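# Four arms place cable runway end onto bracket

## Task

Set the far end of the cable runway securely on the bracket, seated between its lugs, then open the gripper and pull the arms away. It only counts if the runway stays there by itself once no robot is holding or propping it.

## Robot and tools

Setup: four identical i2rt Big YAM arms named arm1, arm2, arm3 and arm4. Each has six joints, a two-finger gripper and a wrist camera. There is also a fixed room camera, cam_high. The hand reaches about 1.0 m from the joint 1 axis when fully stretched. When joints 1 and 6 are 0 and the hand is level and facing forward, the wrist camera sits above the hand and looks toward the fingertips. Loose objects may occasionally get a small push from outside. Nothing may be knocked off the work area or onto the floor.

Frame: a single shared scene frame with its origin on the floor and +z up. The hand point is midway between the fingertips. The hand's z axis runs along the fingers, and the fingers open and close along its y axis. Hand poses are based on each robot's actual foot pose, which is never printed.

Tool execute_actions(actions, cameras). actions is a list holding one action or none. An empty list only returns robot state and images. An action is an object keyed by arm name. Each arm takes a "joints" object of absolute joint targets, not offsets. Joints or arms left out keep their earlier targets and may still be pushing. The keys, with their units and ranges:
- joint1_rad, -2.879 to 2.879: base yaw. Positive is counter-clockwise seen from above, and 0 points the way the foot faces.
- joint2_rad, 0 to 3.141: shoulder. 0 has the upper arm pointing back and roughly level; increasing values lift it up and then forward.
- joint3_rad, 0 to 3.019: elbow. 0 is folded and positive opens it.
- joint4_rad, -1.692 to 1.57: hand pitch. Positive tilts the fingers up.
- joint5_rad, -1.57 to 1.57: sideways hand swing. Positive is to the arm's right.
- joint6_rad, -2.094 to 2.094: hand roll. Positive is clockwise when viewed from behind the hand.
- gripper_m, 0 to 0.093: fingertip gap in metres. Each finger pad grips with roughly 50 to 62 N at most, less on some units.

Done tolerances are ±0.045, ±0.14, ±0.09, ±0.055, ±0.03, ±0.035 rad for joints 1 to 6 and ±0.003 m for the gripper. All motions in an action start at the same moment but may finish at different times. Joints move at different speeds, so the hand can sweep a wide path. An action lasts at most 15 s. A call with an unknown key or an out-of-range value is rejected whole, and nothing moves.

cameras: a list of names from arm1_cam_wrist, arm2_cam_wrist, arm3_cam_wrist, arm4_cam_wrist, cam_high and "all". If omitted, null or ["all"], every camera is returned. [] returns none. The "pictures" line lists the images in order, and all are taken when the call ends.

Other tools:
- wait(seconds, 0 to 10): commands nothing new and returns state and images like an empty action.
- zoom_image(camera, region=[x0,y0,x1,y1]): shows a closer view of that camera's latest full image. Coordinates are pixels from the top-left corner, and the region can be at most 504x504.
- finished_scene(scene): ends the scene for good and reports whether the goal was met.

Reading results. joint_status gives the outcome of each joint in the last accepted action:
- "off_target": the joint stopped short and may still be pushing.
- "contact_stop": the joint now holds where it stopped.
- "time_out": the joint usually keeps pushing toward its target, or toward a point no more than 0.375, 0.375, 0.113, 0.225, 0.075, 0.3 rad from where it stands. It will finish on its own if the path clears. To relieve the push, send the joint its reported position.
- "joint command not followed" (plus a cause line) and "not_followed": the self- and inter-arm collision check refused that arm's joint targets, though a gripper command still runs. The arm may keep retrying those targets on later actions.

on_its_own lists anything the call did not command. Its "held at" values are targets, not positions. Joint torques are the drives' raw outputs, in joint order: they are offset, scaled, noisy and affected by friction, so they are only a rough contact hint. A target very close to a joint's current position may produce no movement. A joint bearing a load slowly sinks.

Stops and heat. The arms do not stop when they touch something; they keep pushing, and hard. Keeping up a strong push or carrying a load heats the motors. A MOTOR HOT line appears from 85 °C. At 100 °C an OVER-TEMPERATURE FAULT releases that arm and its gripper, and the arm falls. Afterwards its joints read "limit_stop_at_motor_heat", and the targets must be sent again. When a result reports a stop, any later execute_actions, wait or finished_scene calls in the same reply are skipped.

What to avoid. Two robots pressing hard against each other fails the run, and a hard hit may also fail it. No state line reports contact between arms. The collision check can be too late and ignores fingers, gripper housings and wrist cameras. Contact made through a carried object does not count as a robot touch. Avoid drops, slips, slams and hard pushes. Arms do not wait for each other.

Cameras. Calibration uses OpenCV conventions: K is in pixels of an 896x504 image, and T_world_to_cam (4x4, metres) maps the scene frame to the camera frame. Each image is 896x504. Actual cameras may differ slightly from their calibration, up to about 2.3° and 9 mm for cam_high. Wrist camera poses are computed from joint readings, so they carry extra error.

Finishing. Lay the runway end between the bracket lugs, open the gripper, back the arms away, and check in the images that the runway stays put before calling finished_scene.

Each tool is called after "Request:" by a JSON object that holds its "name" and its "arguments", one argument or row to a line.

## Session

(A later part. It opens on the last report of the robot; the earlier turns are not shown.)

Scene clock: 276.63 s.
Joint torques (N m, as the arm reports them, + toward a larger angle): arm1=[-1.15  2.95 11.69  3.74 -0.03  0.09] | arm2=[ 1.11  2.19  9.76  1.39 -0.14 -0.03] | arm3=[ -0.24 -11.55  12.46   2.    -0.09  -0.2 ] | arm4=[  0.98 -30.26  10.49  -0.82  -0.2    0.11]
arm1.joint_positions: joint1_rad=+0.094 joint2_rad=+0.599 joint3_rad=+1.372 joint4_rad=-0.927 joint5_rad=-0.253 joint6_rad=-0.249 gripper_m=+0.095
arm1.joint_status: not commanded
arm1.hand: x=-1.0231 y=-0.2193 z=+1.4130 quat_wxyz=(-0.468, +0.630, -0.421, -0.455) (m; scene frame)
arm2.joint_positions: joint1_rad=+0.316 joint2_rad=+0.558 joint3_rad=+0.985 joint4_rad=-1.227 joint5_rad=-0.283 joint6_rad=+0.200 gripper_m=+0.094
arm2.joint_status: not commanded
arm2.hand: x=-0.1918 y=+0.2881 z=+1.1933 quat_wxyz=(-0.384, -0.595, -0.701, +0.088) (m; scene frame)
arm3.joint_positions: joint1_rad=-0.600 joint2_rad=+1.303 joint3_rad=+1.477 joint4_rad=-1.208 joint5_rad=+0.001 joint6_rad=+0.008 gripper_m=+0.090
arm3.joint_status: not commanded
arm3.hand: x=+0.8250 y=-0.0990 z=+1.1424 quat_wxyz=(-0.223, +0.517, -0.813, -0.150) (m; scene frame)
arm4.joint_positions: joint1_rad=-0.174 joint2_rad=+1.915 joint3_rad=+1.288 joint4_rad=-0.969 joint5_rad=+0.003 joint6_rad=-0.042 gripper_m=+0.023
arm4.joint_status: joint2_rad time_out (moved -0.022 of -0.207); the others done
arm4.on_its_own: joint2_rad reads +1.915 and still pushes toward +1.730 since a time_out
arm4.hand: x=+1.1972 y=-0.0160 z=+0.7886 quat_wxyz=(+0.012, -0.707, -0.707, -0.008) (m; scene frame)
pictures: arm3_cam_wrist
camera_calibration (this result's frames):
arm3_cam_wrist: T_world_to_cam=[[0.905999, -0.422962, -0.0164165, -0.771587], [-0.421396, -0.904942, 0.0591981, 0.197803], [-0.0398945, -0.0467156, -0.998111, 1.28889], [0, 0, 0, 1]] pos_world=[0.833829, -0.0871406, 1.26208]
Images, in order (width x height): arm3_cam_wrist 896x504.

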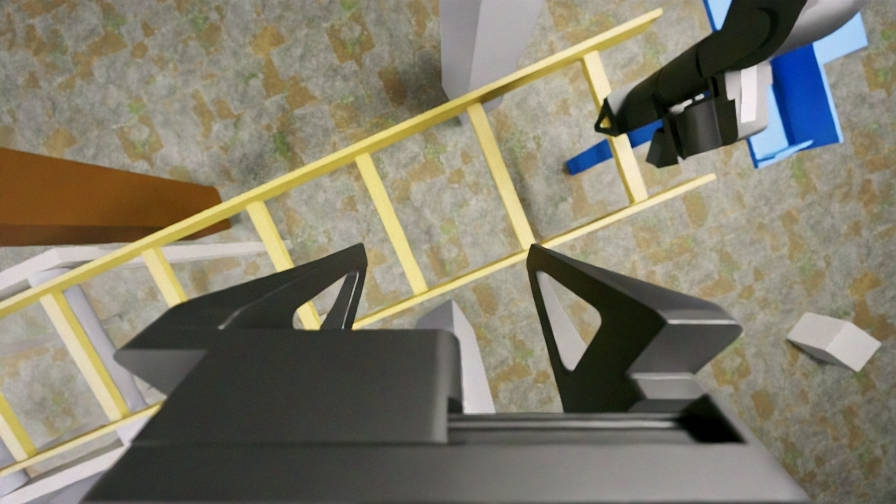

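Request:
{"name": "execute_actions", "arguments": {
  "actions": [
    {"arm4":{"joints":{"joint1_rad":0.027,"joint2_rad":1.665,"joint3_rad":1.38,"joint4_rad":-1.005,"joint6_rad":0.17}}}
  ],
  "cameras": ["arm3_cam_wrist","arm4_cam_wrist","cam_high"]
}}

Scene clock: 282.17 s.
Joint torques (N m, as the arm reports them, + toward a larger angle): arm1=[-1.13  2.98 11.7   3.74 -0.03  0.09] | arm2=[ 1.55  2.22  9.75  1.18 -0.16 -0.05] | arm3=[ -0.32 -11.57  12.48   2.    -0.09  -0.19] | arm4=[  1.2  -33.22  12.93  -0.9    0.07   0.2 ]
arm1.joint_positions: joint1_rad=+0.094 joint2_rad=+0.599 joint3_rad=+1.372 joint4_rad=-0.927 joint5_rad=-0.253 joint6_rad=-0.249 gripper_m=+0.095
arm1.joint_status: not commanded
arm1.hand: x=-1.0231 y=-0.2193 z=+1.4130 quat_wxyz=(-0.468, +0.630, -0.421, -0.455) (m; scene frame)
arm2.joint_positions: joint1_rad=+0.316 joint2_rad=+0.558 joint3_rad=+0.985 joint4_rad=-1.227 joint5_rad=-0.283 joint6_rad=+0.200 gripper_m=+0.094
arm2.joint_status: not commanded
arm2.hand: x=-0.1918 y=+0.2881 z=+1.1933 quat_wxyz=(-0.384, -0.595, -0.701, +0.088) (m; scene frame)
arm3.joint_positions: joint1_rad=-0.600 joint2_rad=+1.303 joint3_rad=+1.477 joint4_rad=-1.208 joint5_rad=+0.001 joint6_rad=+0.008 gripper_m=+0.090
arm3.joint_status: not commanded
arm3.hand: x=+0.8250 y=-0.0990 z=+1.1424 quat_wxyz=(-0.223, +0.517, -0.813, -0.150) (m; scene frame)
arm4.joint_positions: joint1_rad=+0.019 joint2_rad=+1.887 joint3_rad=+1.288 joint4_rad=-0.975 joint5_rad=-0.003 joint6_rad=+0.145 gripper_m=+0.023
arm4.joint_status: joint2_rad time_out (moved -0.028 of -0.250); joint3_rad time_out (moved +0.000 of +0.092); the others done
arm4.on_its_own: joint2_rad reads +1.887 and still pushes toward +1.665 since a time_out; joint3_rad reads +1.288 and still pushes toward +1.380 since a time_out
arm4.hand: x=+1.2978 y=-0.0127 z=+0.8020 quat_wxyz=(+0.003, -0.705, -0.709, -0.002) (m; scene frame)
pictures: arm3_cam_wrist, arm4_cam_wrist, cam_high
camera_calibration (this result's frames):
arm3_cam_wrist: T_world_to_cam=[[0.905999, -0.422962, -0.0164165, -0.771587], [-0.421396, -0.904942, 0.0591981, 0.197803], [-0.0398945, -0.0467156, -0.998111, 1.28889], [0, 0, 0, 1]] pos_world=[0.833829, -0.0871406, 1.26208]
arm4_cam_wrist: T_world_to_cam=[[-0.999987, -0.00280194, 0.00432774, 1.29072], [0.000243873, 0.812778, 0.582574, -0.452791], [-0.00514983, 0.582567, -0.812766, 0.788583], [0, 0, 0, 1]] pos_world=[1.29488, -0.087767, 0.899132]
Images, in order (width x height): arm3_cam_wrist 896x504, arm4_cam_wrist 896x504, cam_high 896x504.

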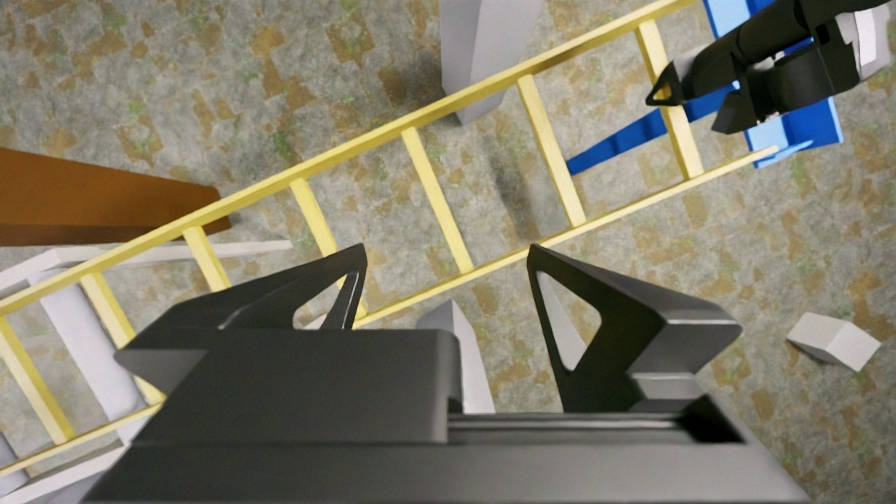

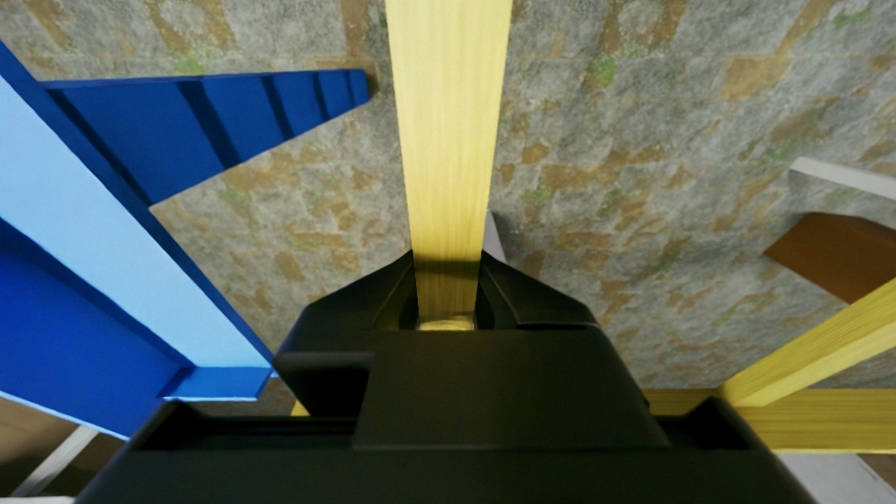

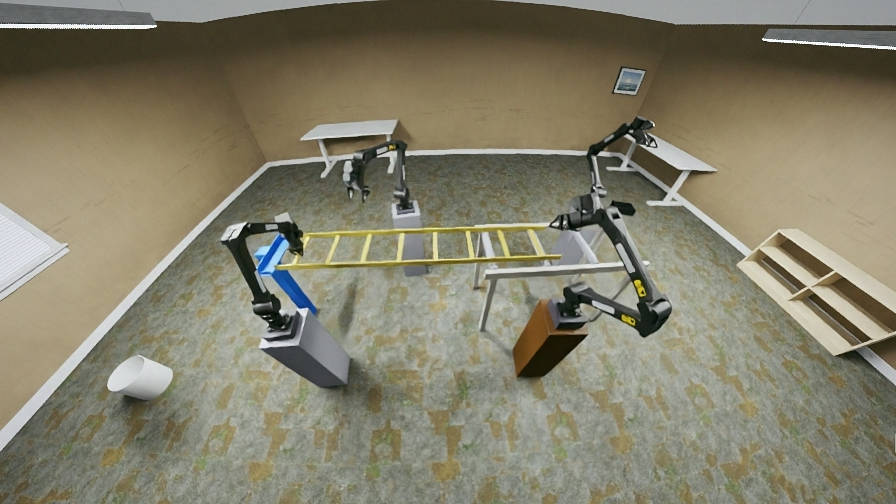

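Request:
{"name": "zoom_image", "arguments": {
  "camera": "arm3_cam_wrist",
  "region": [660, 60, 860, 200]
}}

Region (660, 60, 860, 200) of arm3_cam_wrist's 896x504 image, scaled by 2.520, with more detail than that image has; it fills the top 353 rows of this view, and the rest is white.

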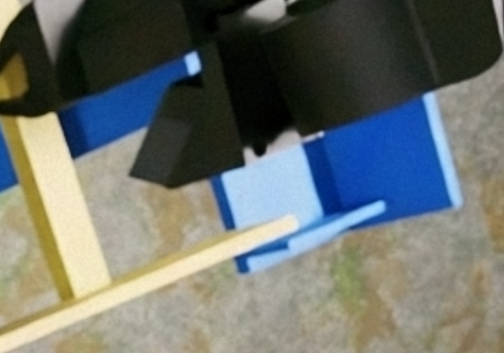

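Request:
{"name": "execute_actions", "arguments": {
  "actions": [
    {"arm4":{"joints":{"joint1_rad":0.125,"joint2_rad":1.70,"joint3_rad":1.455,"joint4_rad":-1.025,"joint6_rad":0.27}}}
  ],
  "cameras": ["arm3_cam_wrist"]
}}

Scene clock: 303.03 s.
Joint torques (N m, as the arm reports them, + toward a larger angle): arm1=[-1.12  2.93 11.67  3.74 -0.03  0.09] | arm2=[ 0.97  2.28  9.74  1.29 -0.14 -0.04] | arm3=[ -0.27 -11.58  12.47   2.02  -0.09  -0.19] | arm4=[ -0.07 -30.33  14.37  -1.44   0.28   0.1 ]
arm1.joint_positions: joint1_rad=+0.094 joint2_rad=+0.599 joint3_rad=+1.372 joint4_rad=-0.927 joint5_rad=-0.253 joint6_rad=-0.249 gripper_m=+0.095
arm1.joint_status: not commanded
arm1.hand: x=-1.0231 y=-0.2193 z=+1.4130 quat_wxyz=(-0.468, +0.630, -0.421, -0.455) (m; scene frame)
arm2.joint_positions: joint1_rad=+0.316 joint2_rad=+0.558 joint3_rad=+0.985 joint4_rad=-1.227 joint5_rad=-0.283 joint6_rad=+0.200 gripper_m=+0.094
arm2.joint_status: not commanded
arm2.hand: x=-0.1918 y=+0.2881 z=+1.1933 quat_wxyz=(-0.384, -0.595, -0.701, +0.088) (m; scene frame)
arm3.joint_positions: joint1_rad=-0.600 joint2_rad=+1.303 joint3_rad=+1.477 joint4_rad=-1.208 joint5_rad=+0.001 joint6_rad=+0.008 gripper_m=+0.090
arm3.joint_status: not commanded
arm3.hand: x=+0.8250 y=-0.0990 z=+1.1424 quat_wxyz=(-0.223, +0.517, -0.813, -0.150) (m; scene frame)
arm4.joint_positions: joint1_rad=+0.135 joint2_rad=+1.887 joint3_rad=+1.288 joint4_rad=-0.980 joint5_rad=-0.007 joint6_rad=+0.255 gripper_m=+0.023
arm4.joint_status: joint2_rad time_out (moved +0.000 of -0.187); joint3_rad time_out (moved +0.000 of +0.167); the others done
arm4.on_its_own: joint2_rad reads +1.887 and still pushes toward +1.700 since a time_out; joint3_rad reads +1.288 and still pushes toward +1.400 since a time_out
arm4.hand: x=+1.3570 y=+0.0010 z=+0.8018 quat_wxyz=(+0.004, -0.703, -0.711, -0.005) (m; scene frame)
pictures: arm3_cam_wrist
camera_calibration (this result's frames):
arm3_cam_wrist: T_world_to_cam=[[0.905999, -0.422962, -0.0164165, -0.771587], [-0.421396, -0.904942, 0.0591981, 0.197803], [-0.0398945, -0.0467156, -0.998111, 1.28889], [0, 0, 0, 1]] pos_world=[0.833829, -0.0871406, 1.26208]
Images, in order (width x height): arm3_cam_wrist 896x504.

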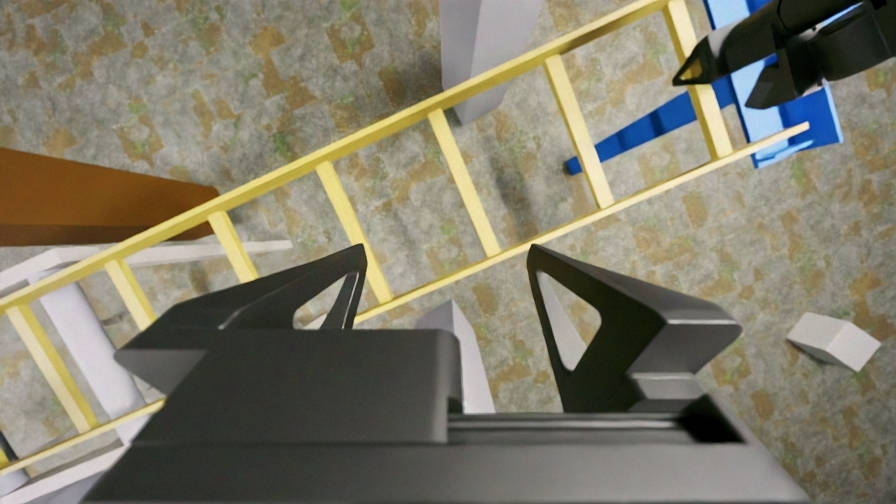

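Request:
{"name": "execute_actions", "arguments": {
  "actions": [
    {"arm3":{"joints":{"joint1_rad":-0.672,"joint2_rad":1.90,"joint3_rad":1.625,"joint4_rad":-1.27,"joint6_rad":-0.505}}}
  ],
  "cameras": ["arm3_cam_wrist"]
}}

Request:
{"name": "execute_actions", "arguments": {
  "actions": [
    {"arm3":{"joints":{"joint2_rad":1.993,"joint3_rad":1.495,"joint4_rad":-1.05}}}
  ],
  "cameras": ["arm3_cam_wrist"]
}}

Scene clock: 320.23 s.
Joint torques (N m, as the arm reports them, + toward a larger angle): arm1=[-1.1   2.97 11.67  3.74 -0.03  0.09] | arm2=[ 1.38  2.76  9.71  1.32 -0.16 -0.02] | arm3=[ -0.11 -20.    11.24   0.3   -0.15  -0.14] | arm4=[ -0.13 -30.19  14.36  -1.44   0.28   0.1 ]
arm1.joint_positions: joint1_rad=+0.094 joint2_rad=+0.599 joint3_rad=+1.372 joint4_rad=-0.927 joint5_rad=-0.253 joint6_rad=-0.249 gripper_m=+0.095
arm1.joint_status: not commanded
arm1.hand: x=-1.0231 y=-0.2193 z=+1.4130 quat_wxyz=(-0.468, +0.630, -0.421, -0.455) (m; scene frame)
arm2.joint_positions: joint1_rad=+0.316 joint2_rad=+0.558 joint3_rad=+0.985 joint4_rad=-1.227 joint5_rad=-0.283 joint6_rad=+0.200 gripper_m=+0.094
arm2.joint_status: not commanded
arm2.hand: x=-0.1918 y=+0.2881 z=+1.1933 quat_wxyz=(-0.384, -0.595, -0.701, +0.088) (m; scene frame)
arm3.joint_positions: joint1_rad=-0.674 joint2_rad=+1.900 joint3_rad=+1.602 joint4_rad=-1.258 joint5_rad=+0.001 joint6_rad=-0.496 gripper_m=+0.090
arm3.joint_status: all done
arm3.hand: x=+0.8985 y=-0.0352 z=+0.8824 quat_wxyz=(-0.009, +0.705, -0.709, -0.008) (m; scene frame)
arm4.joint_positions: joint1_rad=+0.135 joint2_rad=+1.887 joint3_rad=+1.288 joint4_rad=-0.980 joint5_rad=-0.007 joint6_rad=+0.255 gripper_m=+0.023
arm4.joint_status: not commanded
arm4.on_its_own: joint2_rad reads +1.887 and still pushes toward +1.700 since a time_out; joint3_rad reads +1.288 and still pushes toward +1.400 since a time_out
arm4.hand: x=+1.3570 y=+0.0010 z=+0.8018 quat_wxyz=(+0.004, -0.703, -0.711, -0.005) (m; scene frame)
pictures: arm3_cam_wrist
camera_calibration (this result's frames):
arm3_cam_wrist: T_world_to_cam=[[0.999958, -0.00913798, 0.000491971, -0.900213], [-0.00790997, -0.836043, 0.548606, -0.499045], [-0.00460184, -0.548587, -0.836081, 0.84295], [0, 0, 0, 1]] pos_world=[0.900107, 0.0369828, 0.978997]
Images, in order (width x height): arm3_cam_wrist 896x504.

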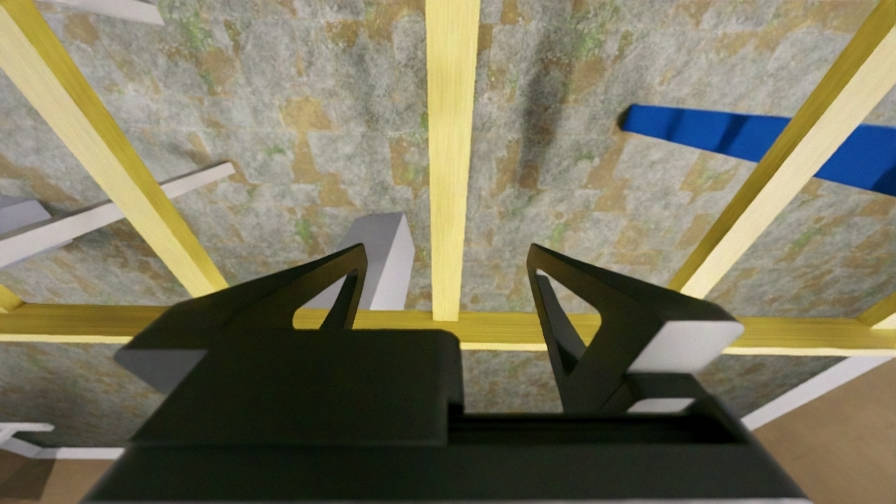

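Scene clock: 321.37 s.
Joint torques (N m, as the arm reports them, + toward a larger angle): arm1=[-1.08  2.98 11.69  3.74 -0.03  0.09] | arm2=[ 1.36  2.13  9.7   1.32 -0.13 -0.05] | arm3=[ -0.01 -21.29   8.6    1.38  -0.15  -0.19] | arm4=[ -0.07 -30.26  14.38  -1.45   0.28   0.1 ]
arm1.joint_positions: joint1_rad=+0.094 joint2_rad=+0.599 joint3_rad=+1.372 joint4_rad=-0.927 joint5_rad=-0.253 joint6_rad=-0.249 gripper_m=+0.095
arm1.joint_status: not commanded
arm1.hand: x=-1.0231 y=-0.2193 z=+1.4130 quat_wxyz=(-0.468, +0.630, -0.421, -0.455) (m; scene frame)
arm2.joint_positions: joint1_rad=+0.316 joint2_rad=+0.558 joint3_rad=+0.985 joint4_rad=-1.227 joint5_rad=-0.283 joint6_rad=+0.200 gripper_m=+0.094
arm2.joint_status: not commanded
arm2.hand: x=-0.1918 y=+0.2881 z=+1.1933 quat_wxyz=(-0.384, -0.595, -0.701, +0.088) (m; scene frame)
arm3.joint_positions: joint1_rad=-0.674 joint2_rad=+2.003 joint3_rad=+1.494 joint4_rad=-1.065 joint5_rad=+0.001 joint6_rad=-0.496 gripper_m=+0.090
arm3.joint_status: all done
arm3.hand: x=+0.8968 y=-0.0362 z=+0.7878 quat_wxyz=(+0.000, +0.705, -0.709, -0.005) (m; scene frame)
arm4.joint_positions: joint1_rad=+0.135 joint2_rad=+1.887 joint3_rad=+1.288 joint4_rad=-0.980 joint5_rad=-0.007 joint6_rad=+0.255 gripper_m=+0.023
arm4.joint_status: not commanded
arm4.on_its_own: joint2_rad reads +1.887 and still pushes toward +1.700 since a time_out; joint3_rad reads +1.288 and still pushes toward +1.400 since a time_out
arm4.hand: x=+1.3570 y=+0.0010 z=+0.8018 quat_wxyz=(+0.004, -0.703, -0.711, -0.005) (m; scene frame)
pictures: arm3_cam_wrist
camera_calibration (this result's frames):
arm3_cam_wrist: T_world_to_cam=[[0.999932, -0.00862793, -0.00779322, -0.891908], [-0.00276432, -0.827505, 0.561452, -0.46242], [-0.0112931, -0.561393, -0.827473, 0.762006], [0, 0, 0, 1]] pos_world=[0.899175, 0.0374346, 0.883214]
Images, in order (width x height): arm3_cam_wrist 896x504.

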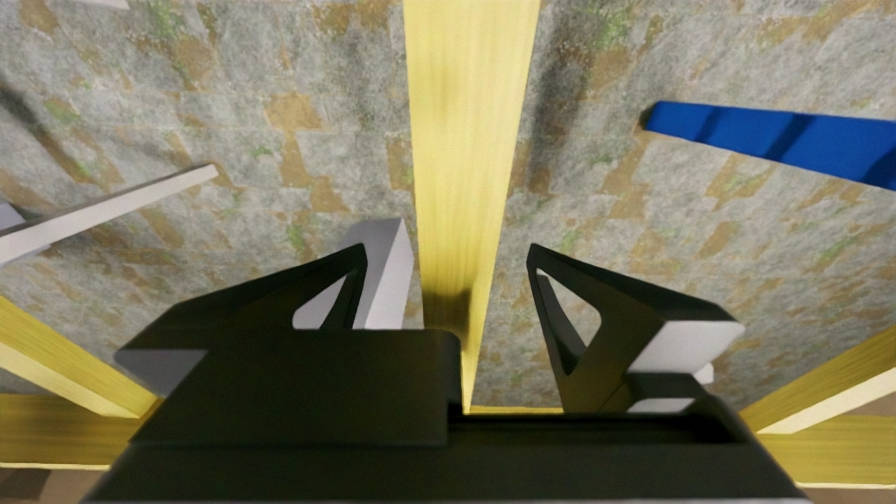

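Request:
{"name": "execute_actions", "arguments": {
  "actions": [
    {"arm3":{"joints":{"gripper_m":0.0}}}
  ],
  "cameras": []
}}

Request:
{"name": "execute_actions", "arguments": {
  "actions": [
    {"arm3":{"joints":{"joint1_rad":-0.686,"joint2_rad":1.87,"joint3_rad":1.47,"joint4_rad":-1.03}},"arm4":{"joints":{"joint1_rad":0.125,"joint2_rad":1.81,"joint3_rad":1.425,"joint4_rad":-1.02,"joint6_rad":0.255}}}
  ],
  "cameras": ["arm4_cam_wrist","cam_high"]
}}

Scene clock: 335.30 s.
Joint torques (N m, as the arm reports them, + toward a larger angle): arm1=[-1.12  3.01 11.68  3.73 -0.03  0.09] | arm2=[ 1.15  2.35  9.69  1.28 -0.15 -0.03] | arm3=[  0.27 -21.49   8.63   1.26  -0.34  -0.27] | arm4=[  0.18 -30.23  14.33  -1.42   0.2    0.11]
arm1.joint_positions: joint1_rad=+0.094 joint2_rad=+0.599 joint3_rad=+1.372 joint4_rad=-0.927 joint5_rad=-0.253 joint6_rad=-0.249 gripper_m=+0.095
arm1.joint_status: not commanded
arm1.hand: x=-1.0231 y=-0.2193 z=+1.4130 quat_wxyz=(-0.468, +0.630, -0.421, -0.455) (m; scene frame)
arm2.joint_positions: joint1_rad=+0.316 joint2_rad=+0.558 joint3_rad=+0.985 joint4_rad=-1.227 joint5_rad=-0.283 joint6_rad=+0.200 gripper_m=+0.094
arm2.joint_status: not commanded
arm2.hand: x=-0.1918 y=+0.2881 z=+1.1933 quat_wxyz=(-0.384, -0.595, -0.701, +0.088) (m; scene frame)
arm3.joint_positions: joint1_rad=-0.677 joint2_rad=+2.003 joint3_rad=+1.494 joint4_rad=-1.059 joint5_rad=+0.005 joint6_rad=-0.488 gripper_m=+0.023
arm3.joint_status: gripper_m off_target (ended at +0.023, target +0.000)
arm3.hand: x=+0.8992 y=-0.0359 z=+0.7878 quat_wxyz=(-0.004, +0.702, -0.713, -0.004) (m; scene frame)
arm4.joint_positions: joint1_rad=+0.134 joint2_rad=+1.887 joint3_rad=+1.288 joint4_rad=-0.981 joint5_rad=-0.005 joint6_rad=+0.254 gripper_m=+0.023
arm4.joint_status: not commanded
arm4.on_its_own: joint2_rad reads +1.887 and still pushes toward +1.700 since a time_out; joint3_rad reads +1.288 and still pushes toward +1.400 since a time_out
arm4.hand: x=+1.3563 y=+0.0010 z=+0.8018 quat_wxyz=(+0.005, -0.703, -0.711, -0.004) (m; scene frame)
pictures: none
No camera images: the call's "cameras" was empty. Leave "cameras" out to get every camera's image.

Scene clock: 337.23 s.
Joint torques (N m, as the arm reports them, + toward a larger angle): arm1=[-1.13  2.98 11.68  3.73 -0.03  0.09] | arm2=[ 0.95  2.35  9.69  1.33 -0.15 -0.03] | arm3=[ -0.81 -29.52   9.81   0.89  -0.32  -0.32] | arm4=[  0.67 -23.31  14.42  -1.21   0.14   0.03]
arm1.joint_positions: joint1_rad=+0.094 joint2_rad=+0.599 joint3_rad=+1.372 joint4_rad=-0.927 joint5_rad=-0.253 joint6_rad=-0.249 gripper_m=+0.095
arm1.joint_status: not commanded
arm1.hand: x=-1.0231 y=-0.2193 z=+1.4130 quat_wxyz=(-0.468, +0.630, -0.421, -0.455) (m; scene frame)
arm2.joint_positions: joint1_rad=+0.316 joint2_rad=+0.558 joint3_rad=+0.985 joint4_rad=-1.227 joint5_rad=-0.283 joint6_rad=+0.200 gripper_m=+0.094
arm2.joint_status: not commanded
arm2.hand: x=-0.1918 y=+0.2881 z=+1.1933 quat_wxyz=(-0.384, -0.595, -0.701, +0.088) (m; scene frame)
arm3.joint_positions: joint1_rad=-0.677 joint2_rad=+1.976 joint3_rad=+1.455 joint4_rad=-1.032 joint5_rad=+0.004 joint6_rad=-0.482 gripper_m=+0.023
arm3.joint_status: all done
arm3.hand: x=+0.8956 y=-0.0424 z=+0.7894 quat_wxyz=(-0.010, +0.699, -0.715, -0.006) (m; scene frame)
arm4.joint_positions: joint1_rad=+0.122 joint2_rad=+1.908 joint3_rad=+1.310 joint4_rad=-0.981 joint5_rad=-0.004 joint6_rad=+0.247 gripper_m=+0.023
arm4.joint_status: joint3_rad time_out (moved +0.022 of +0.137); the others done
arm4.on_its_own: joint3_rad reads +1.310 and still pushes toward +1.423 since a time_out
arm4.hand: x=+1.3519 y=-0.0080 z=+0.7985 quat_wxyz=(+0.005, -0.705, -0.709, -0.003) (m; scene frame)
pictures: arm4_cam_wrist, cam_high
camera_calibration (this result's frames):
arm4_cam_wrist: T_world_to_cam=[[-0.999983, -0.00393963, 0.00433563, 1.34484], [-0.0006492, 0.810063, 0.586342, -0.456413], [-0.00582211, 0.586329, -0.810052, 0.781972], [0, 0, 0, 1]] pos_world=[1.34907, -0.0834708, 0.895221]
Images, in order (width x height): arm4_cam_wrist 896x504, cam_high 896x504.

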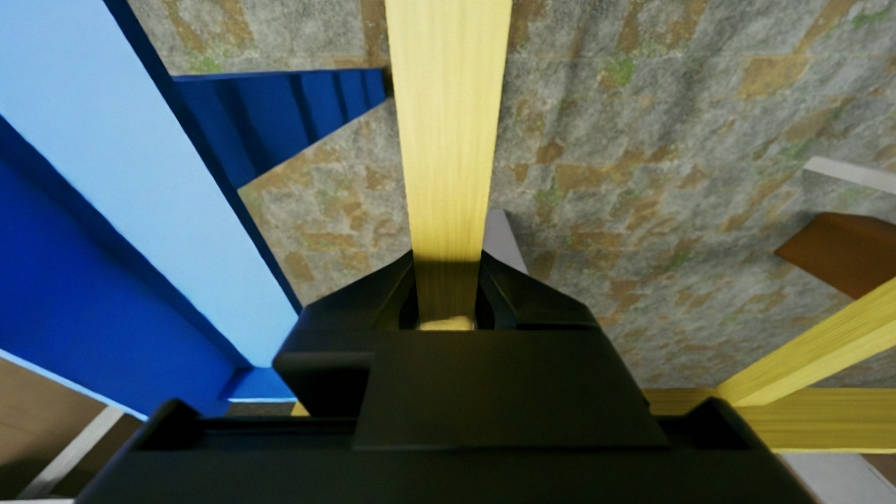

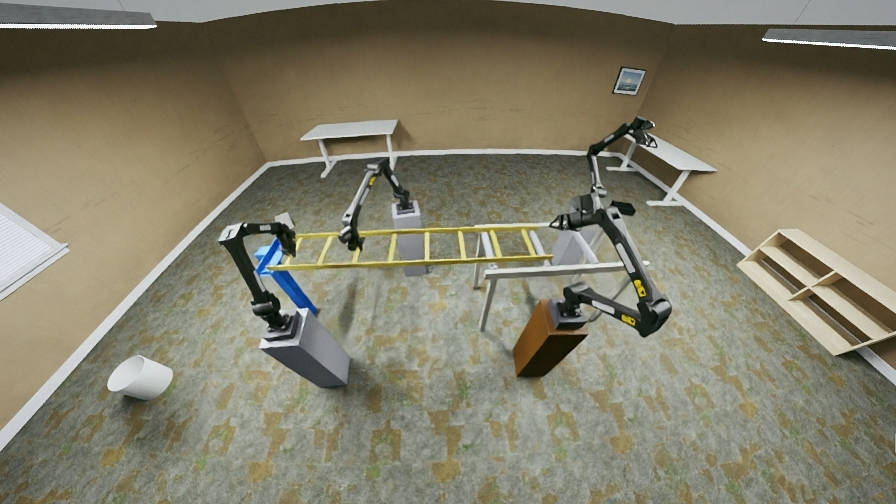

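Request:
{"name": "execute_actions", "arguments": {
  "actions": [
    {"arm3":{"joints":{"joint1_rad":-0.70,"joint2_rad":1.825,"joint3_rad":1.39,"joint4_rad":-1.06}},"arm4":{"joints":{"joint1_rad":0.13,"joint2_rad":1.83,"joint3_rad":1.42,"joint4_rad":-0.94}}}
  ],
  "cameras": ["cam_high"]
}}

Scene clock: 342.97 s.
Joint torques (N m, as the arm reports them, + toward a larger angle): arm1=[-1.13  2.98 11.67  3.74 -0.03  0.09] | arm2=[ 1.14  2.41  9.74  1.17 -0.12 -0.04] | arm3=[ -1.56 -30.37   7.3   -1.    -0.08  -0.37] | arm4=[  2.22 -23.19  12.79   0.28  -0.23   0.05]
arm1.joint_positions: joint1_rad=+0.094 joint2_rad=+0.599 joint3_rad=+1.372 joint4_rad=-0.927 joint5_rad=-0.253 joint6_rad=-0.249 gripper_m=+0.095
arm1.joint_status: not commanded
arm1.hand: x=-1.0231 y=-0.2193 z=+1.4130 quat_wxyz=(-0.468, +0.630, -0.421, -0.455) (m; scene frame)
arm2.joint_positions: joint1_rad=+0.316 joint2_rad=+0.558 joint3_rad=+0.985 joint4_rad=-1.227 joint5_rad=-0.283 joint6_rad=+0.200 gripper_m=+0.094
arm2.joint_status: not commanded
arm2.hand: x=-0.1918 y=+0.2881 z=+1.1933 quat_wxyz=(-0.384, -0.595, -0.701, +0.088) (m; scene frame)
arm3.joint_positions: joint1_rad=-0.681 joint2_rad=+1.946 joint3_rad=+1.401 joint4_rad=-1.017 joint5_rad=+0.000 joint6_rad=-0.475 gripper_m=+0.023
arm3.joint_status: all done
arm3.hand: x=+0.8889 y=-0.0572 z=+0.7876 quat_wxyz=(-0.006, +0.696, -0.718, -0.007) (m; scene frame)
arm4.joint_positions: joint1_rad=+0.107 joint2_rad=+1.922 joint3_rad=+1.331 joint4_rad=-0.943 joint5_rad=+0.005 joint6_rad=+0.244 gripper_m=+0.023
arm4.joint_status: all done
arm4.hand: x=+1.3468 y=-0.0269 z=+0.7979 quat_wxyz=(-0.012, -0.709, -0.705, +0.012) (m; scene frame)
pictures: cam_high
Images, in order (width x height): cam_high 896x504.

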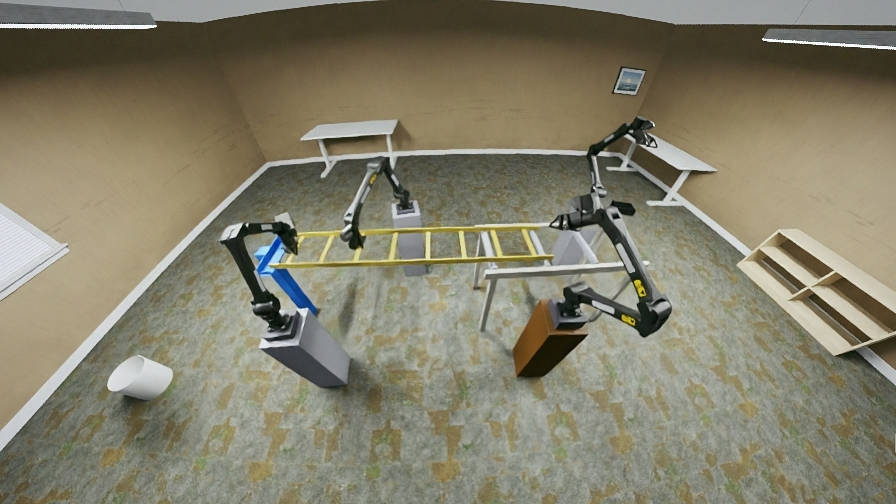

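Request:
{"name": "execute_actions", "arguments": {
  "actions": [
    {"arm3":{"joints":{"joint1_rad":-0.785,"joint2_rad":1.885,"joint3_rad":1.53,"joint4_rad":-1.065,"joint6_rad":-0.58}},"arm4":{"joints":{"joint1_rad":0.235,"joint2_rad":1.86,"joint3_rad":1.48,"joint4_rad":-0.95,"joint6_rad":0.36}}}
  ],
  "cameras": ["cam_high","arm4_cam_wrist","arm3_cam_wrist"]
}}

Scene clock: 351.20 s.
Joint torques (N m, as the arm reports them, + toward a larger angle): arm1=[-1.16  2.99 11.69  3.73 -0.03  0.09] | arm2=[ 1.33  2.41  9.63  1.37 -0.14 -0.05] | arm3=[ -1.76 -30.46  13.    -1.15  -0.09  -0.33] | arm4=[  2.95 -24.34  13.7    0.19  -0.32   0.17]
arm1.joint_positions: joint1_rad=+0.094 joint2_rad=+0.599 joint3_rad=+1.372 joint4_rad=-0.927 joint5_rad=-0.253 joint6_rad=-0.249 gripper_m=+0.095
arm1.joint_status: not commanded
arm1.hand: x=-1.0231 y=-0.2193 z=+1.4130 quat_wxyz=(-0.468, +0.630, -0.421, -0.455) (m; scene frame)
arm2.joint_positions: joint1_rad=+0.316 joint2_rad=+0.558 joint3_rad=+0.985 joint4_rad=-1.227 joint5_rad=-0.283 joint6_rad=+0.200 gripper_m=+0.094
arm2.joint_status: not commanded
arm2.hand: x=-0.1918 y=+0.2881 z=+1.1933 quat_wxyz=(-0.384, -0.595, -0.701, +0.088) (m; scene frame)
arm3.joint_positions: joint1_rad=-0.762 joint2_rad=+1.997 joint3_rad=+1.479 joint4_rad=-1.017 joint5_rad=+0.000 joint6_rad=-0.555 gripper_m=+0.023
arm3.joint_status: all done
arm3.hand: x=+0.9428 y=-0.0572 z=+0.7857 quat_wxyz=(-0.019, +0.695, -0.719, -0.010) (m; scene frame)
arm4.joint_positions: joint1_rad=+0.202 joint2_rad=+1.960 joint3_rad=+1.379 joint4_rad=-0.951 joint5_rad=+0.007 joint6_rad=+0.337 gripper_m=+0.023
arm4.joint_status: joint3_rad time_out (moved +0.048 of +0.149); the others done
arm4.on_its_own: joint3_rad reads +1.379 and still pushes toward +1.480 since a time_out
arm4.hand: x=+1.4007 y=-0.0272 z=+0.7936 quat_wxyz=(-0.014, -0.708, -0.706, +0.012) (m; scene frame)
pictures: arm3_cam_wrist, arm4_cam_wrist, cam_high
camera_calibration (this result's frames):
arm3_cam_wrist: T_world_to_cam=[[0.999228, -0.0376785, 0.0111223, -0.953988], [-0.0378021, -0.845081, 0.5333, -0.424369], [-0.0106947, -0.533309, -0.845853, 0.764506], [0, 0, 0, 1]] pos_world=[0.945386, 0.0131474, 0.883587]
arm4_cam_wrist: T_world_to_cam=[[-0.999982, 0.00607005, -0.000261625, 1.39755], [0.00494105, 0.837539, 0.546356, -0.413317], [0.00353553, 0.546345, -0.837553, 0.797164], [0, 0, 0, 1]] pos_world=[1.39674, -0.0978409, 0.893851]
Images, in order (width x height): arm3_cam_wrist 896x504, arm4_cam_wrist 896x504, cam_high 896x504.

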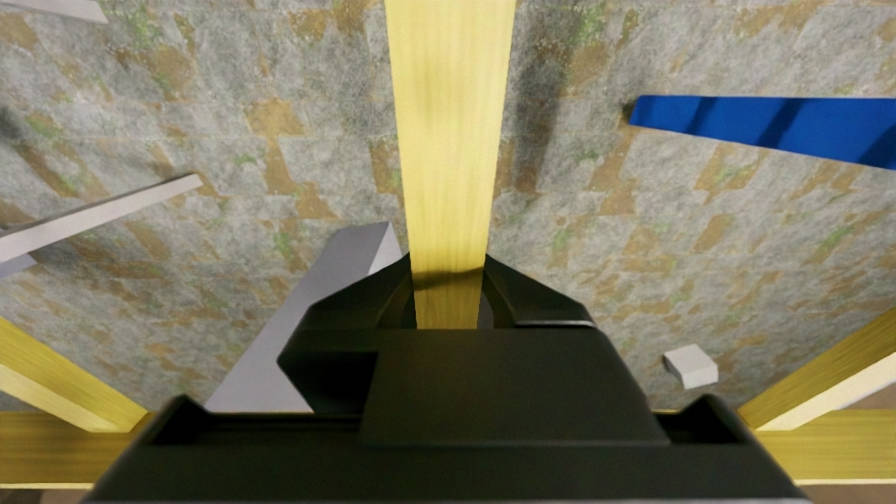

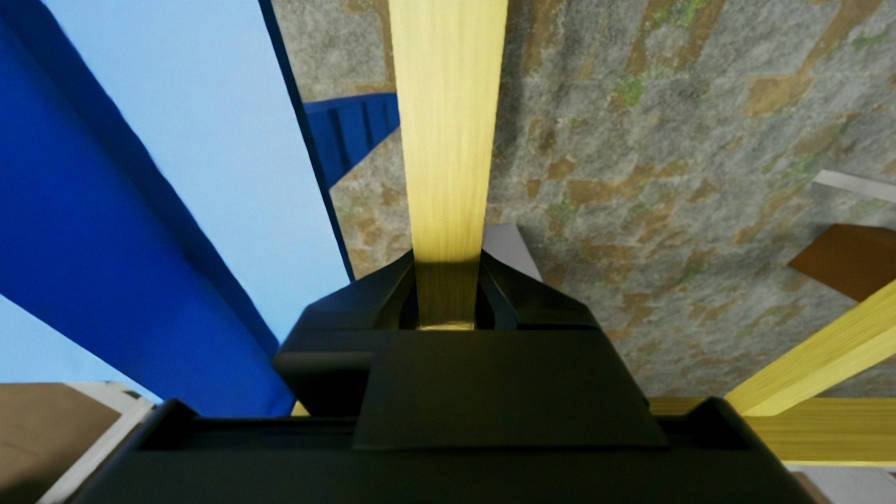

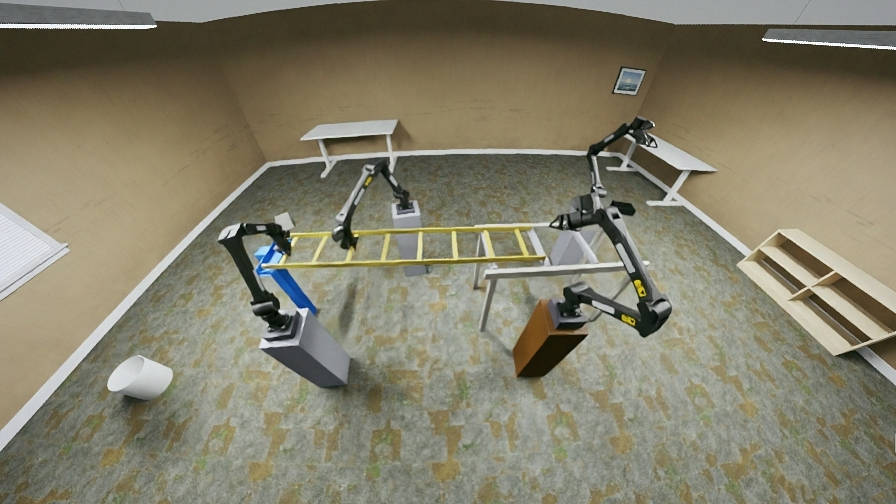

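Request:
{"name": "execute_actions", "arguments": {
  "actions": [
    {"arm3":{"joints":{"joint1_rad":-0.822,"joint2_rad":1.91,"joint3_rad":1.57,"joint4_rad":-1.065,"joint6_rad":-0.615}},"arm4":{"joints":{"joint1_rad":0.28,"joint2_rad":1.875,"joint3_rad":1.49,"joint4_rad":-0.94,"joint6_rad":0.40}}}
  ],
  "cameras": ["arm4_cam_wrist"]
}}

Scene clock: 356.33 s.
Joint torques (N m, as the arm reports them, + toward a larger angle): arm1=[-1.06  3.   11.67  3.72 -0.03  0.09] | arm2=[ 0.83  2.17  9.75  1.27 -0.14 -0.04] | arm3=[ -3.1  -29.28  14.64  -0.98  -0.02  -0.46] | arm4=[  4.45 -23.16  13.78   0.53  -0.49   0.34]
arm1.joint_positions: joint1_rad=+0.094 joint2_rad=+0.599 joint3_rad=+1.372 joint4_rad=-0.927 joint5_rad=-0.253 joint6_rad=-0.249 gripper_m=+0.095
arm1.joint_status: not commanded
arm1.hand: x=-1.0231 y=-0.2193 z=+1.4130 quat_wxyz=(-0.468, +0.630, -0.421, -0.455) (m; scene frame)
arm2.joint_positions: joint1_rad=+0.316 joint2_rad=+0.558 joint3_rad=+0.985 joint4_rad=-1.227 joint5_rad=-0.283 joint6_rad=+0.200 gripper_m=+0.094
arm2.joint_status: not commanded
arm2.hand: x=-0.1918 y=+0.2881 z=+1.1933 quat_wxyz=(-0.384, -0.595, -0.701, +0.088) (m; scene frame)
arm3.joint_positions: joint1_rad=-0.781 joint2_rad=+2.007 joint3_rad=+1.501 joint4_rad=-1.021 joint5_rad=-0.002 joint6_rad=-0.575 gripper_m=+0.023
arm3.joint_status: joint6_rad time_out (moved -0.020 of -0.060); the others done
arm3.on_its_own: joint6_rad reads -0.575 and still pushes toward -0.615 since a time_out
arm3.hand: x=+0.9560 y=-0.0570 z=+0.7877 quat_wxyz=(-0.023, +0.695, -0.718, -0.011) (m; scene frame)
arm4.joint_positions: joint1_rad=+0.225 joint2_rad=+1.960 joint3_rad=+1.389 joint4_rad=-0.951 joint5_rad=+0.011 joint6_rad=+0.362 gripper_m=+0.023
arm4.joint_status: joint1_rad time_out (moved +0.023 of +0.078); joint3_rad time_out (moved +0.010 of +0.111); joint6_rad time_out (moved +0.025 of +0.063); the others done
arm4.on_its_own: joint1_rad reads +0.225 and still pushes toward +0.280 since a time_out; joint3_rad reads +1.389 and still pushes toward +1.490 since a time_out; joint6_rad reads +0.362 and still pushes toward +0.400 since a time_out
arm4.hand: x=+1.4138 y=-0.0271 z=+0.7967 quat_wxyz=(-0.018, -0.709, -0.705, +0.016) (m; scene frame)
pictures: arm4_cam_wrist
camera_calibration (this result's frames):
arm4_cam_wrist: T_world_to_cam=[[-0.999967, 0.00808989, -0.000731513, 1.41102], [0.00642722, 0.843074, 0.537758, -0.410209], [0.00496713, 0.537736, -0.843099, 0.801863], [0, 0, 0, 1]] pos_world=[1.40963, -0.0967688, 0.897675]
Images, in order (width x height): arm4_cam_wrist 896x504.

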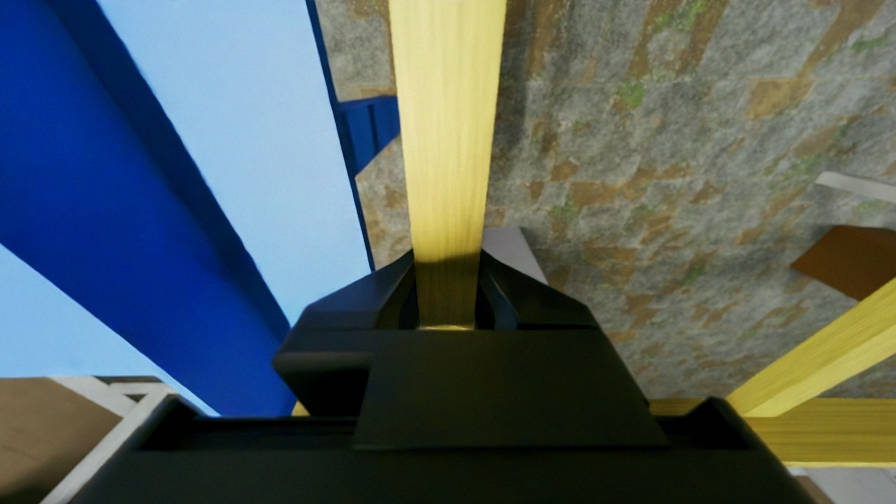

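Request:
{"name": "execute_actions", "arguments": {
  "actions": [
    {"arm3":{"joints":{"joint1_rad":-0.78,"joint2_rad":1.96,"joint3_rad":1.53,"joint4_rad":-1.03,"joint6_rad":-0.58}},"arm4":{"joints":{"joint1_rad":0.222,"joint2_rad":1.945,"joint3_rad":1.41,"joint4_rad":-0.95,"joint6_rad":0.362}}}
  ],
  "cameras": []
}}

Request:
{"name": "execute_actions", "arguments": {
  "actions": [
    {"arm3":{"joints":{"joint2_rad":2.01,"joint3_rad":1.51}},"arm4":{"joints":{"gripper_m":0.045}}}
  ],
  "cameras": []
}}

Request:
{"name": "execute_actions", "arguments": {
  "actions": [
    {"arm3":{"joints":{"gripper_m":0.08}},"arm4":{"joints":{"joint2_rad":1.6,"joint4_rad":-1.3}}}
  ],
  "cameras": []
}}

Request:
{"name": "execute_actions", "arguments": {
  "actions": [
    {"arm3":{"joints":{"joint2_rad":1.5,"joint4_rad":-1.4}},"arm4":{"joints":{"joint2_rad":1.1,"joint4_rad":-1.5,"joint6_rad":0.0}}}
  ],
  "cameras": ["arm4_cam_wrist","arm3_cam_wrist","cam_high"]
}}

Scene clock: 364.90 s.
Joint torques (N m, as the arm reports them, + toward a larger angle): arm1=[-1.13  2.96 11.67  3.75 -0.03  0.09] | arm2=[ 1.19  2.5   9.73  1.22 -0.14 -0.04] | arm3=[ -0.6  -27.12  10.93   0.38   0.07  -0.23] | arm4=[  1.09 -20.97   7.62  -0.08  -0.38   0.03]
arm1.joint_positions: joint1_rad=+0.094 joint2_rad=+0.599 joint3_rad=+1.372 joint4_rad=-0.927 joint5_rad=-0.253 joint6_rad=-0.249 gripper_m=+0.095
arm1.joint_status: not commanded
arm1.hand: x=-1.0231 y=-0.2193 z=+1.4130 quat_wxyz=(-0.468, +0.630, -0.421, -0.455) (m; scene frame)
arm2.joint_positions: joint1_rad=+0.316 joint2_rad=+0.558 joint3_rad=+0.985 joint4_rad=-1.227 joint5_rad=-0.283 joint6_rad=+0.200 gripper_m=+0.094
arm2.joint_status: not commanded
arm2.hand: x=-0.1918 y=+0.2881 z=+1.1933 quat_wxyz=(-0.384, -0.595, -0.701, +0.088) (m; scene frame)
arm3.joint_positions: joint1_rad=-0.773 joint2_rad=+2.032 joint3_rad=+1.501 joint4_rad=-1.020 joint5_rad=-0.004 joint6_rad=-0.567 gripper_m=+0.023
arm3.joint_status: all done
arm3.hand: x=+0.9505 y=-0.0564 z=+0.7738 quat_wxyz=(-0.011, +0.695, -0.719, -0.010) (m; scene frame)
arm4.joint_positions: joint1_rad=+0.215 joint2_rad=+2.000 joint3_rad=+1.389 joint4_rad=-0.943 joint5_rad=+0.008 joint6_rad=+0.352 gripper_m=+0.023
arm4.joint_status: all done
arm4.hand: x=+1.4074 y=-0.0254 z=+0.7750 quat_wxyz=(-0.003, -0.709, -0.705, +0.008) (m; scene frame)
pictures: none
No camera images: the call's "cameras" was empty. Leave "cameras" out to get every camera's image.

Scene clock: 365.67 s.
Joint torques (N m, as the arm reports them, + toward a larger angle): arm1=[-1.12  2.96 11.68  3.75 -0.03  0.09] | arm2=[ 0.62  2.08  9.68  1.33 -0.11 -0.02] | arm3=[ -0.64 -22.71   9.16   0.36   0.07  -0.23] | arm4=[  1.01 -18.81   7.66  -0.01  -0.2    0.03]
arm1.joint_positions: joint1_rad=+0.094 joint2_rad=+0.599 joint3_rad=+1.372 joint4_rad=-0.927 joint5_rad=-0.253 joint6_rad=-0.249 gripper_m=+0.095
arm1.joint_status: not commanded
arm1.hand: x=-1.0231 y=-0.2193 z=+1.4130 quat_wxyz=(-0.468, +0.630, -0.421, -0.455) (m; scene frame)
arm2.joint_positions: joint1_rad=+0.316 joint2_rad=+0.558 joint3_rad=+0.985 joint4_rad=-1.227 joint5_rad=-0.283 joint6_rad=+0.200 gripper_m=+0.094
arm2.joint_status: not commanded
arm2.hand: x=-0.1918 y=+0.2881 z=+1.1933 quat_wxyz=(-0.384, -0.595, -0.701, +0.088) (m; scene frame)
arm3.joint_positions: joint1_rad=-0.773 joint2_rad=+2.033 joint3_rad=+1.501 joint4_rad=-1.020 joint5_rad=-0.004 joint6_rad=-0.567 gripper_m=+0.023
arm3.joint_status: all done
arm3.hand: x=+0.9503 y=-0.0566 z=+0.7727 quat_wxyz=(-0.010, +0.695, -0.719, -0.010) (m; scene frame)
arm4.joint_positions: joint1_rad=+0.215 joint2_rad=+1.972 joint3_rad=+1.389 joint4_rad=-0.943 joint5_rad=+0.004 joint6_rad=+0.352 gripper_m=+0.045
arm4.joint_status: all done
arm4.hand: x=+1.4100 y=-0.0289 z=+0.7904 quat_wxyz=(-0.017, -0.709, -0.705, +0.012) (m; scene frame)
pictures: none
No camera images: the call's "cameras" was empty. Leave "cameras" out to get every camera's image.

Scene clock: 366.97 s.
Joint torques (N m, as the arm reports them, + toward a larger angle): arm1=[-1.12  3.   11.66  3.74 -0.03  0.09] | arm2=[ 0.65  2.11  9.72  1.3  -0.17 -0.04] | arm3=[ -0.58 -21.48   9.28   0.4    0.06  -0.19] | arm4=[  1.1  -11.63   8.91  -0.3   -0.2    0.03]
arm1.joint_positions: joint1_rad=+0.094 joint2_rad=+0.599 joint3_rad=+1.372 joint4_rad=-0.927 joint5_rad=-0.253 joint6_rad=-0.249 gripper_m=+0.095
arm1.joint_status: not commanded
arm1.hand: x=-1.0231 y=-0.2193 z=+1.4130 quat_wxyz=(-0.468, +0.630, -0.421, -0.455) (m; scene frame)
arm2.joint_positions: joint1_rad=+0.316 joint2_rad=+0.558 joint3_rad=+0.985 joint4_rad=-1.227 joint5_rad=-0.283 joint6_rad=+0.200 gripper_m=+0.094
arm2.joint_status: not commanded
arm2.hand: x=-0.1918 y=+0.2881 z=+1.1933 quat_wxyz=(-0.384, -0.595, -0.701, +0.088) (m; scene frame)
arm3.joint_positions: joint1_rad=-0.773 joint2_rad=+2.020 joint3_rad=+1.501 joint4_rad=-1.020 joint5_rad=-0.004 joint6_rad=-0.571 gripper_m=+0.080
arm3.joint_status: all done
arm3.hand: x=+0.9513 y=-0.0554 z=+0.7800 quat_wxyz=(-0.017, +0.697, -0.717, -0.011) (m; scene frame)
arm4.joint_positions: joint1_rad=+0.215 joint2_rad=+1.590 joint3_rad=+1.389 joint4_rad=-1.283 joint5_rad=+0.004 joint6_rad=+0.352 gripper_m=+0.045
arm4.joint_status: all done
arm4.hand: x=+1.3871 y=+0.0361 z=+0.9803 quat_wxyz=(-0.036, -0.708, -0.705, +0.021) (m; scene frame)
pictures: none
No camera images: the call's "cameras" was empty. Leave "cameras" out to get every camera's image.

Scene clock: 368.43 s.
Joint torques (N m, as the arm reports them, + toward a larger angle): arm1=[-1.1   2.94 11.66  3.74 -0.03  0.09] | arm2=[ 1.05  2.17  9.72  1.4  -0.13 -0.05] | arm3=[ -0.7  -14.59  10.93   0.54   0.06  -0.18] | arm4=[ 1.13 -5.36  9.39  0.22 -0.23 -0.19]
arm1.joint_positions: joint1_rad=+0.094 joint2_rad=+0.599 joint3_rad=+1.372 joint4_rad=-0.927 joint5_rad=-0.253 joint6_rad=-0.249 gripper_m=+0.095
arm1.joint_status: not commanded
arm1.hand: x=-1.0231 y=-0.2193 z=+1.4130 quat_wxyz=(-0.468, +0.630, -0.421, -0.455) (m; scene frame)
arm2.joint_positions: joint1_rad=+0.316 joint2_rad=+0.558 joint3_rad=+0.985 joint4_rad=-1.227 joint5_rad=-0.283 joint6_rad=+0.200 gripper_m=+0.094
arm2.joint_status: not commanded
arm2.hand: x=-0.1918 y=+0.2881 z=+1.1933 quat_wxyz=(-0.384, -0.595, -0.701, +0.088) (m; scene frame)
arm3.joint_positions: joint1_rad=-0.773 joint2_rad=+1.504 joint3_rad=+1.501 joint4_rad=-1.387 joint5_rad=-0.004 joint6_rad=-0.572 gripper_m=+0.080
arm3.joint_status: all done
arm3.hand: x=+0.8984 y=-0.1379 z=+1.0428 quat_wxyz=(-0.090, +0.694, -0.714, -0.026) (m; scene frame)
arm4.joint_positions: joint1_rad=+0.215 joint2_rad=+1.098 joint3_rad=+1.389 joint4_rad=-1.485 joint5_rad=+0.004 joint6_rad=+0.012 gripper_m=+0.045
arm4.joint_status: all done
arm4.hand: x=+1.3450 y=+0.1543 z=+1.1737 quat_wxyz=(-0.150, -0.569, -0.801, +0.108) (m; scene frame)
pictures: arm3_cam_wrist, arm4_cam_wrist, cam_high
camera_calibration (this result's frames):
arm3_cam_wrist: T_world_to_cam=[[0.99546, -0.0399455, 0.0863984, -0.990983], [-0.0729244, -0.903409, 0.422533, -0.492277], [0.0611748, -0.426915, -0.90222, 0.947325], [0, 0, 0, 1]] pos_world=[0.892632, -0.0798857, 1.14832]
arm4_cam_wrist: T_world_to_cam=[[-0.945679, -0.325081, 0.00376203, 1.31418], [-0.314723, 0.918325, 0.24006, 0.00424361], [-0.0814936, 0.225836, -0.970751, 1.33674], [0, 0, 0, 1]] pos_world=[1.35306, 0.121432, 1.29168]
Images, in order (width x height): arm3_cam_wrist 896x504, arm4_cam_wrist 896x504, cam_high 896x504.

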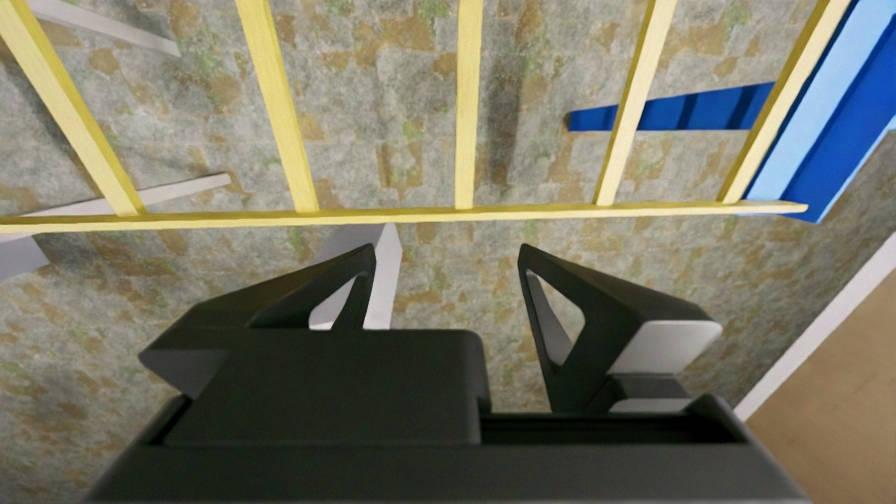

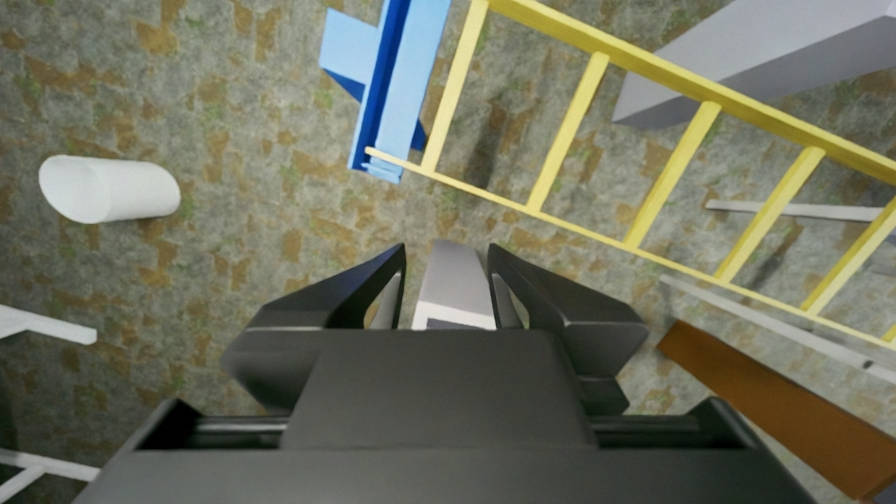

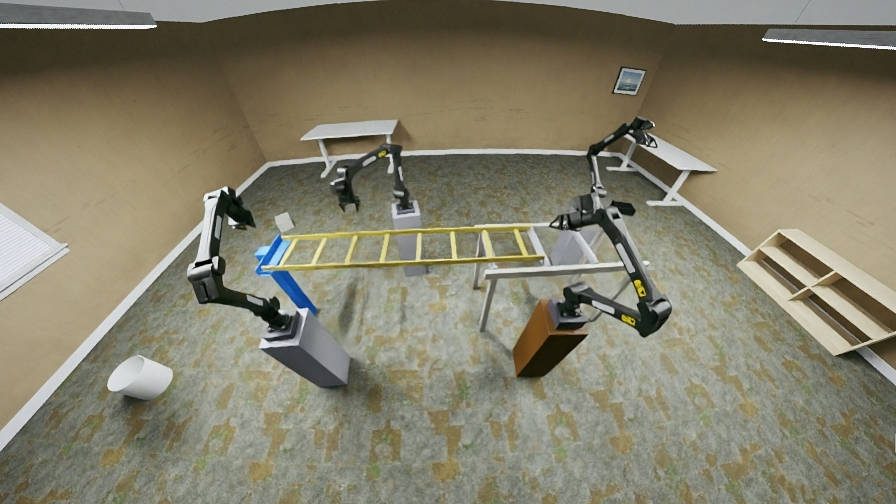

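Request:
{"name": "zoom_image", "arguments": {
  "camera": "arm3_cam_wrist",
  "region": [700, 140, 860, 250]
}}

Request:
{"name": "zoom_image", "arguments": {
  "camera": "arm4_cam_wrist",
  "region": [320, 0, 520, 200]
}}

Region (700, 140, 860, 250) of arm3_cam_wrist's 896x504 image, scaled by 3.150, with more detail than that image has; it fills the top 346 rows of this view, and the rest is white.

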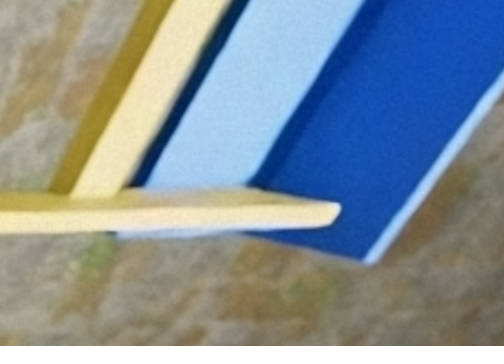

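Region (320, 0, 520, 200) of arm4_cam_wrist's 896x504 image, scaled by 2.520, with more detail than that image has.

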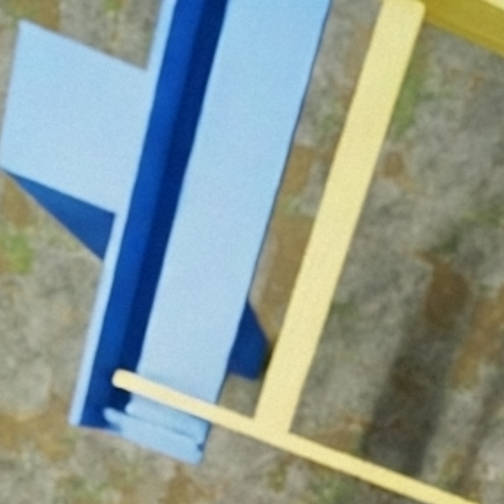

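Request:
{"name": "finished_scene", "arguments": {
  "scene": 1
}}

The scene is finished: the task was done.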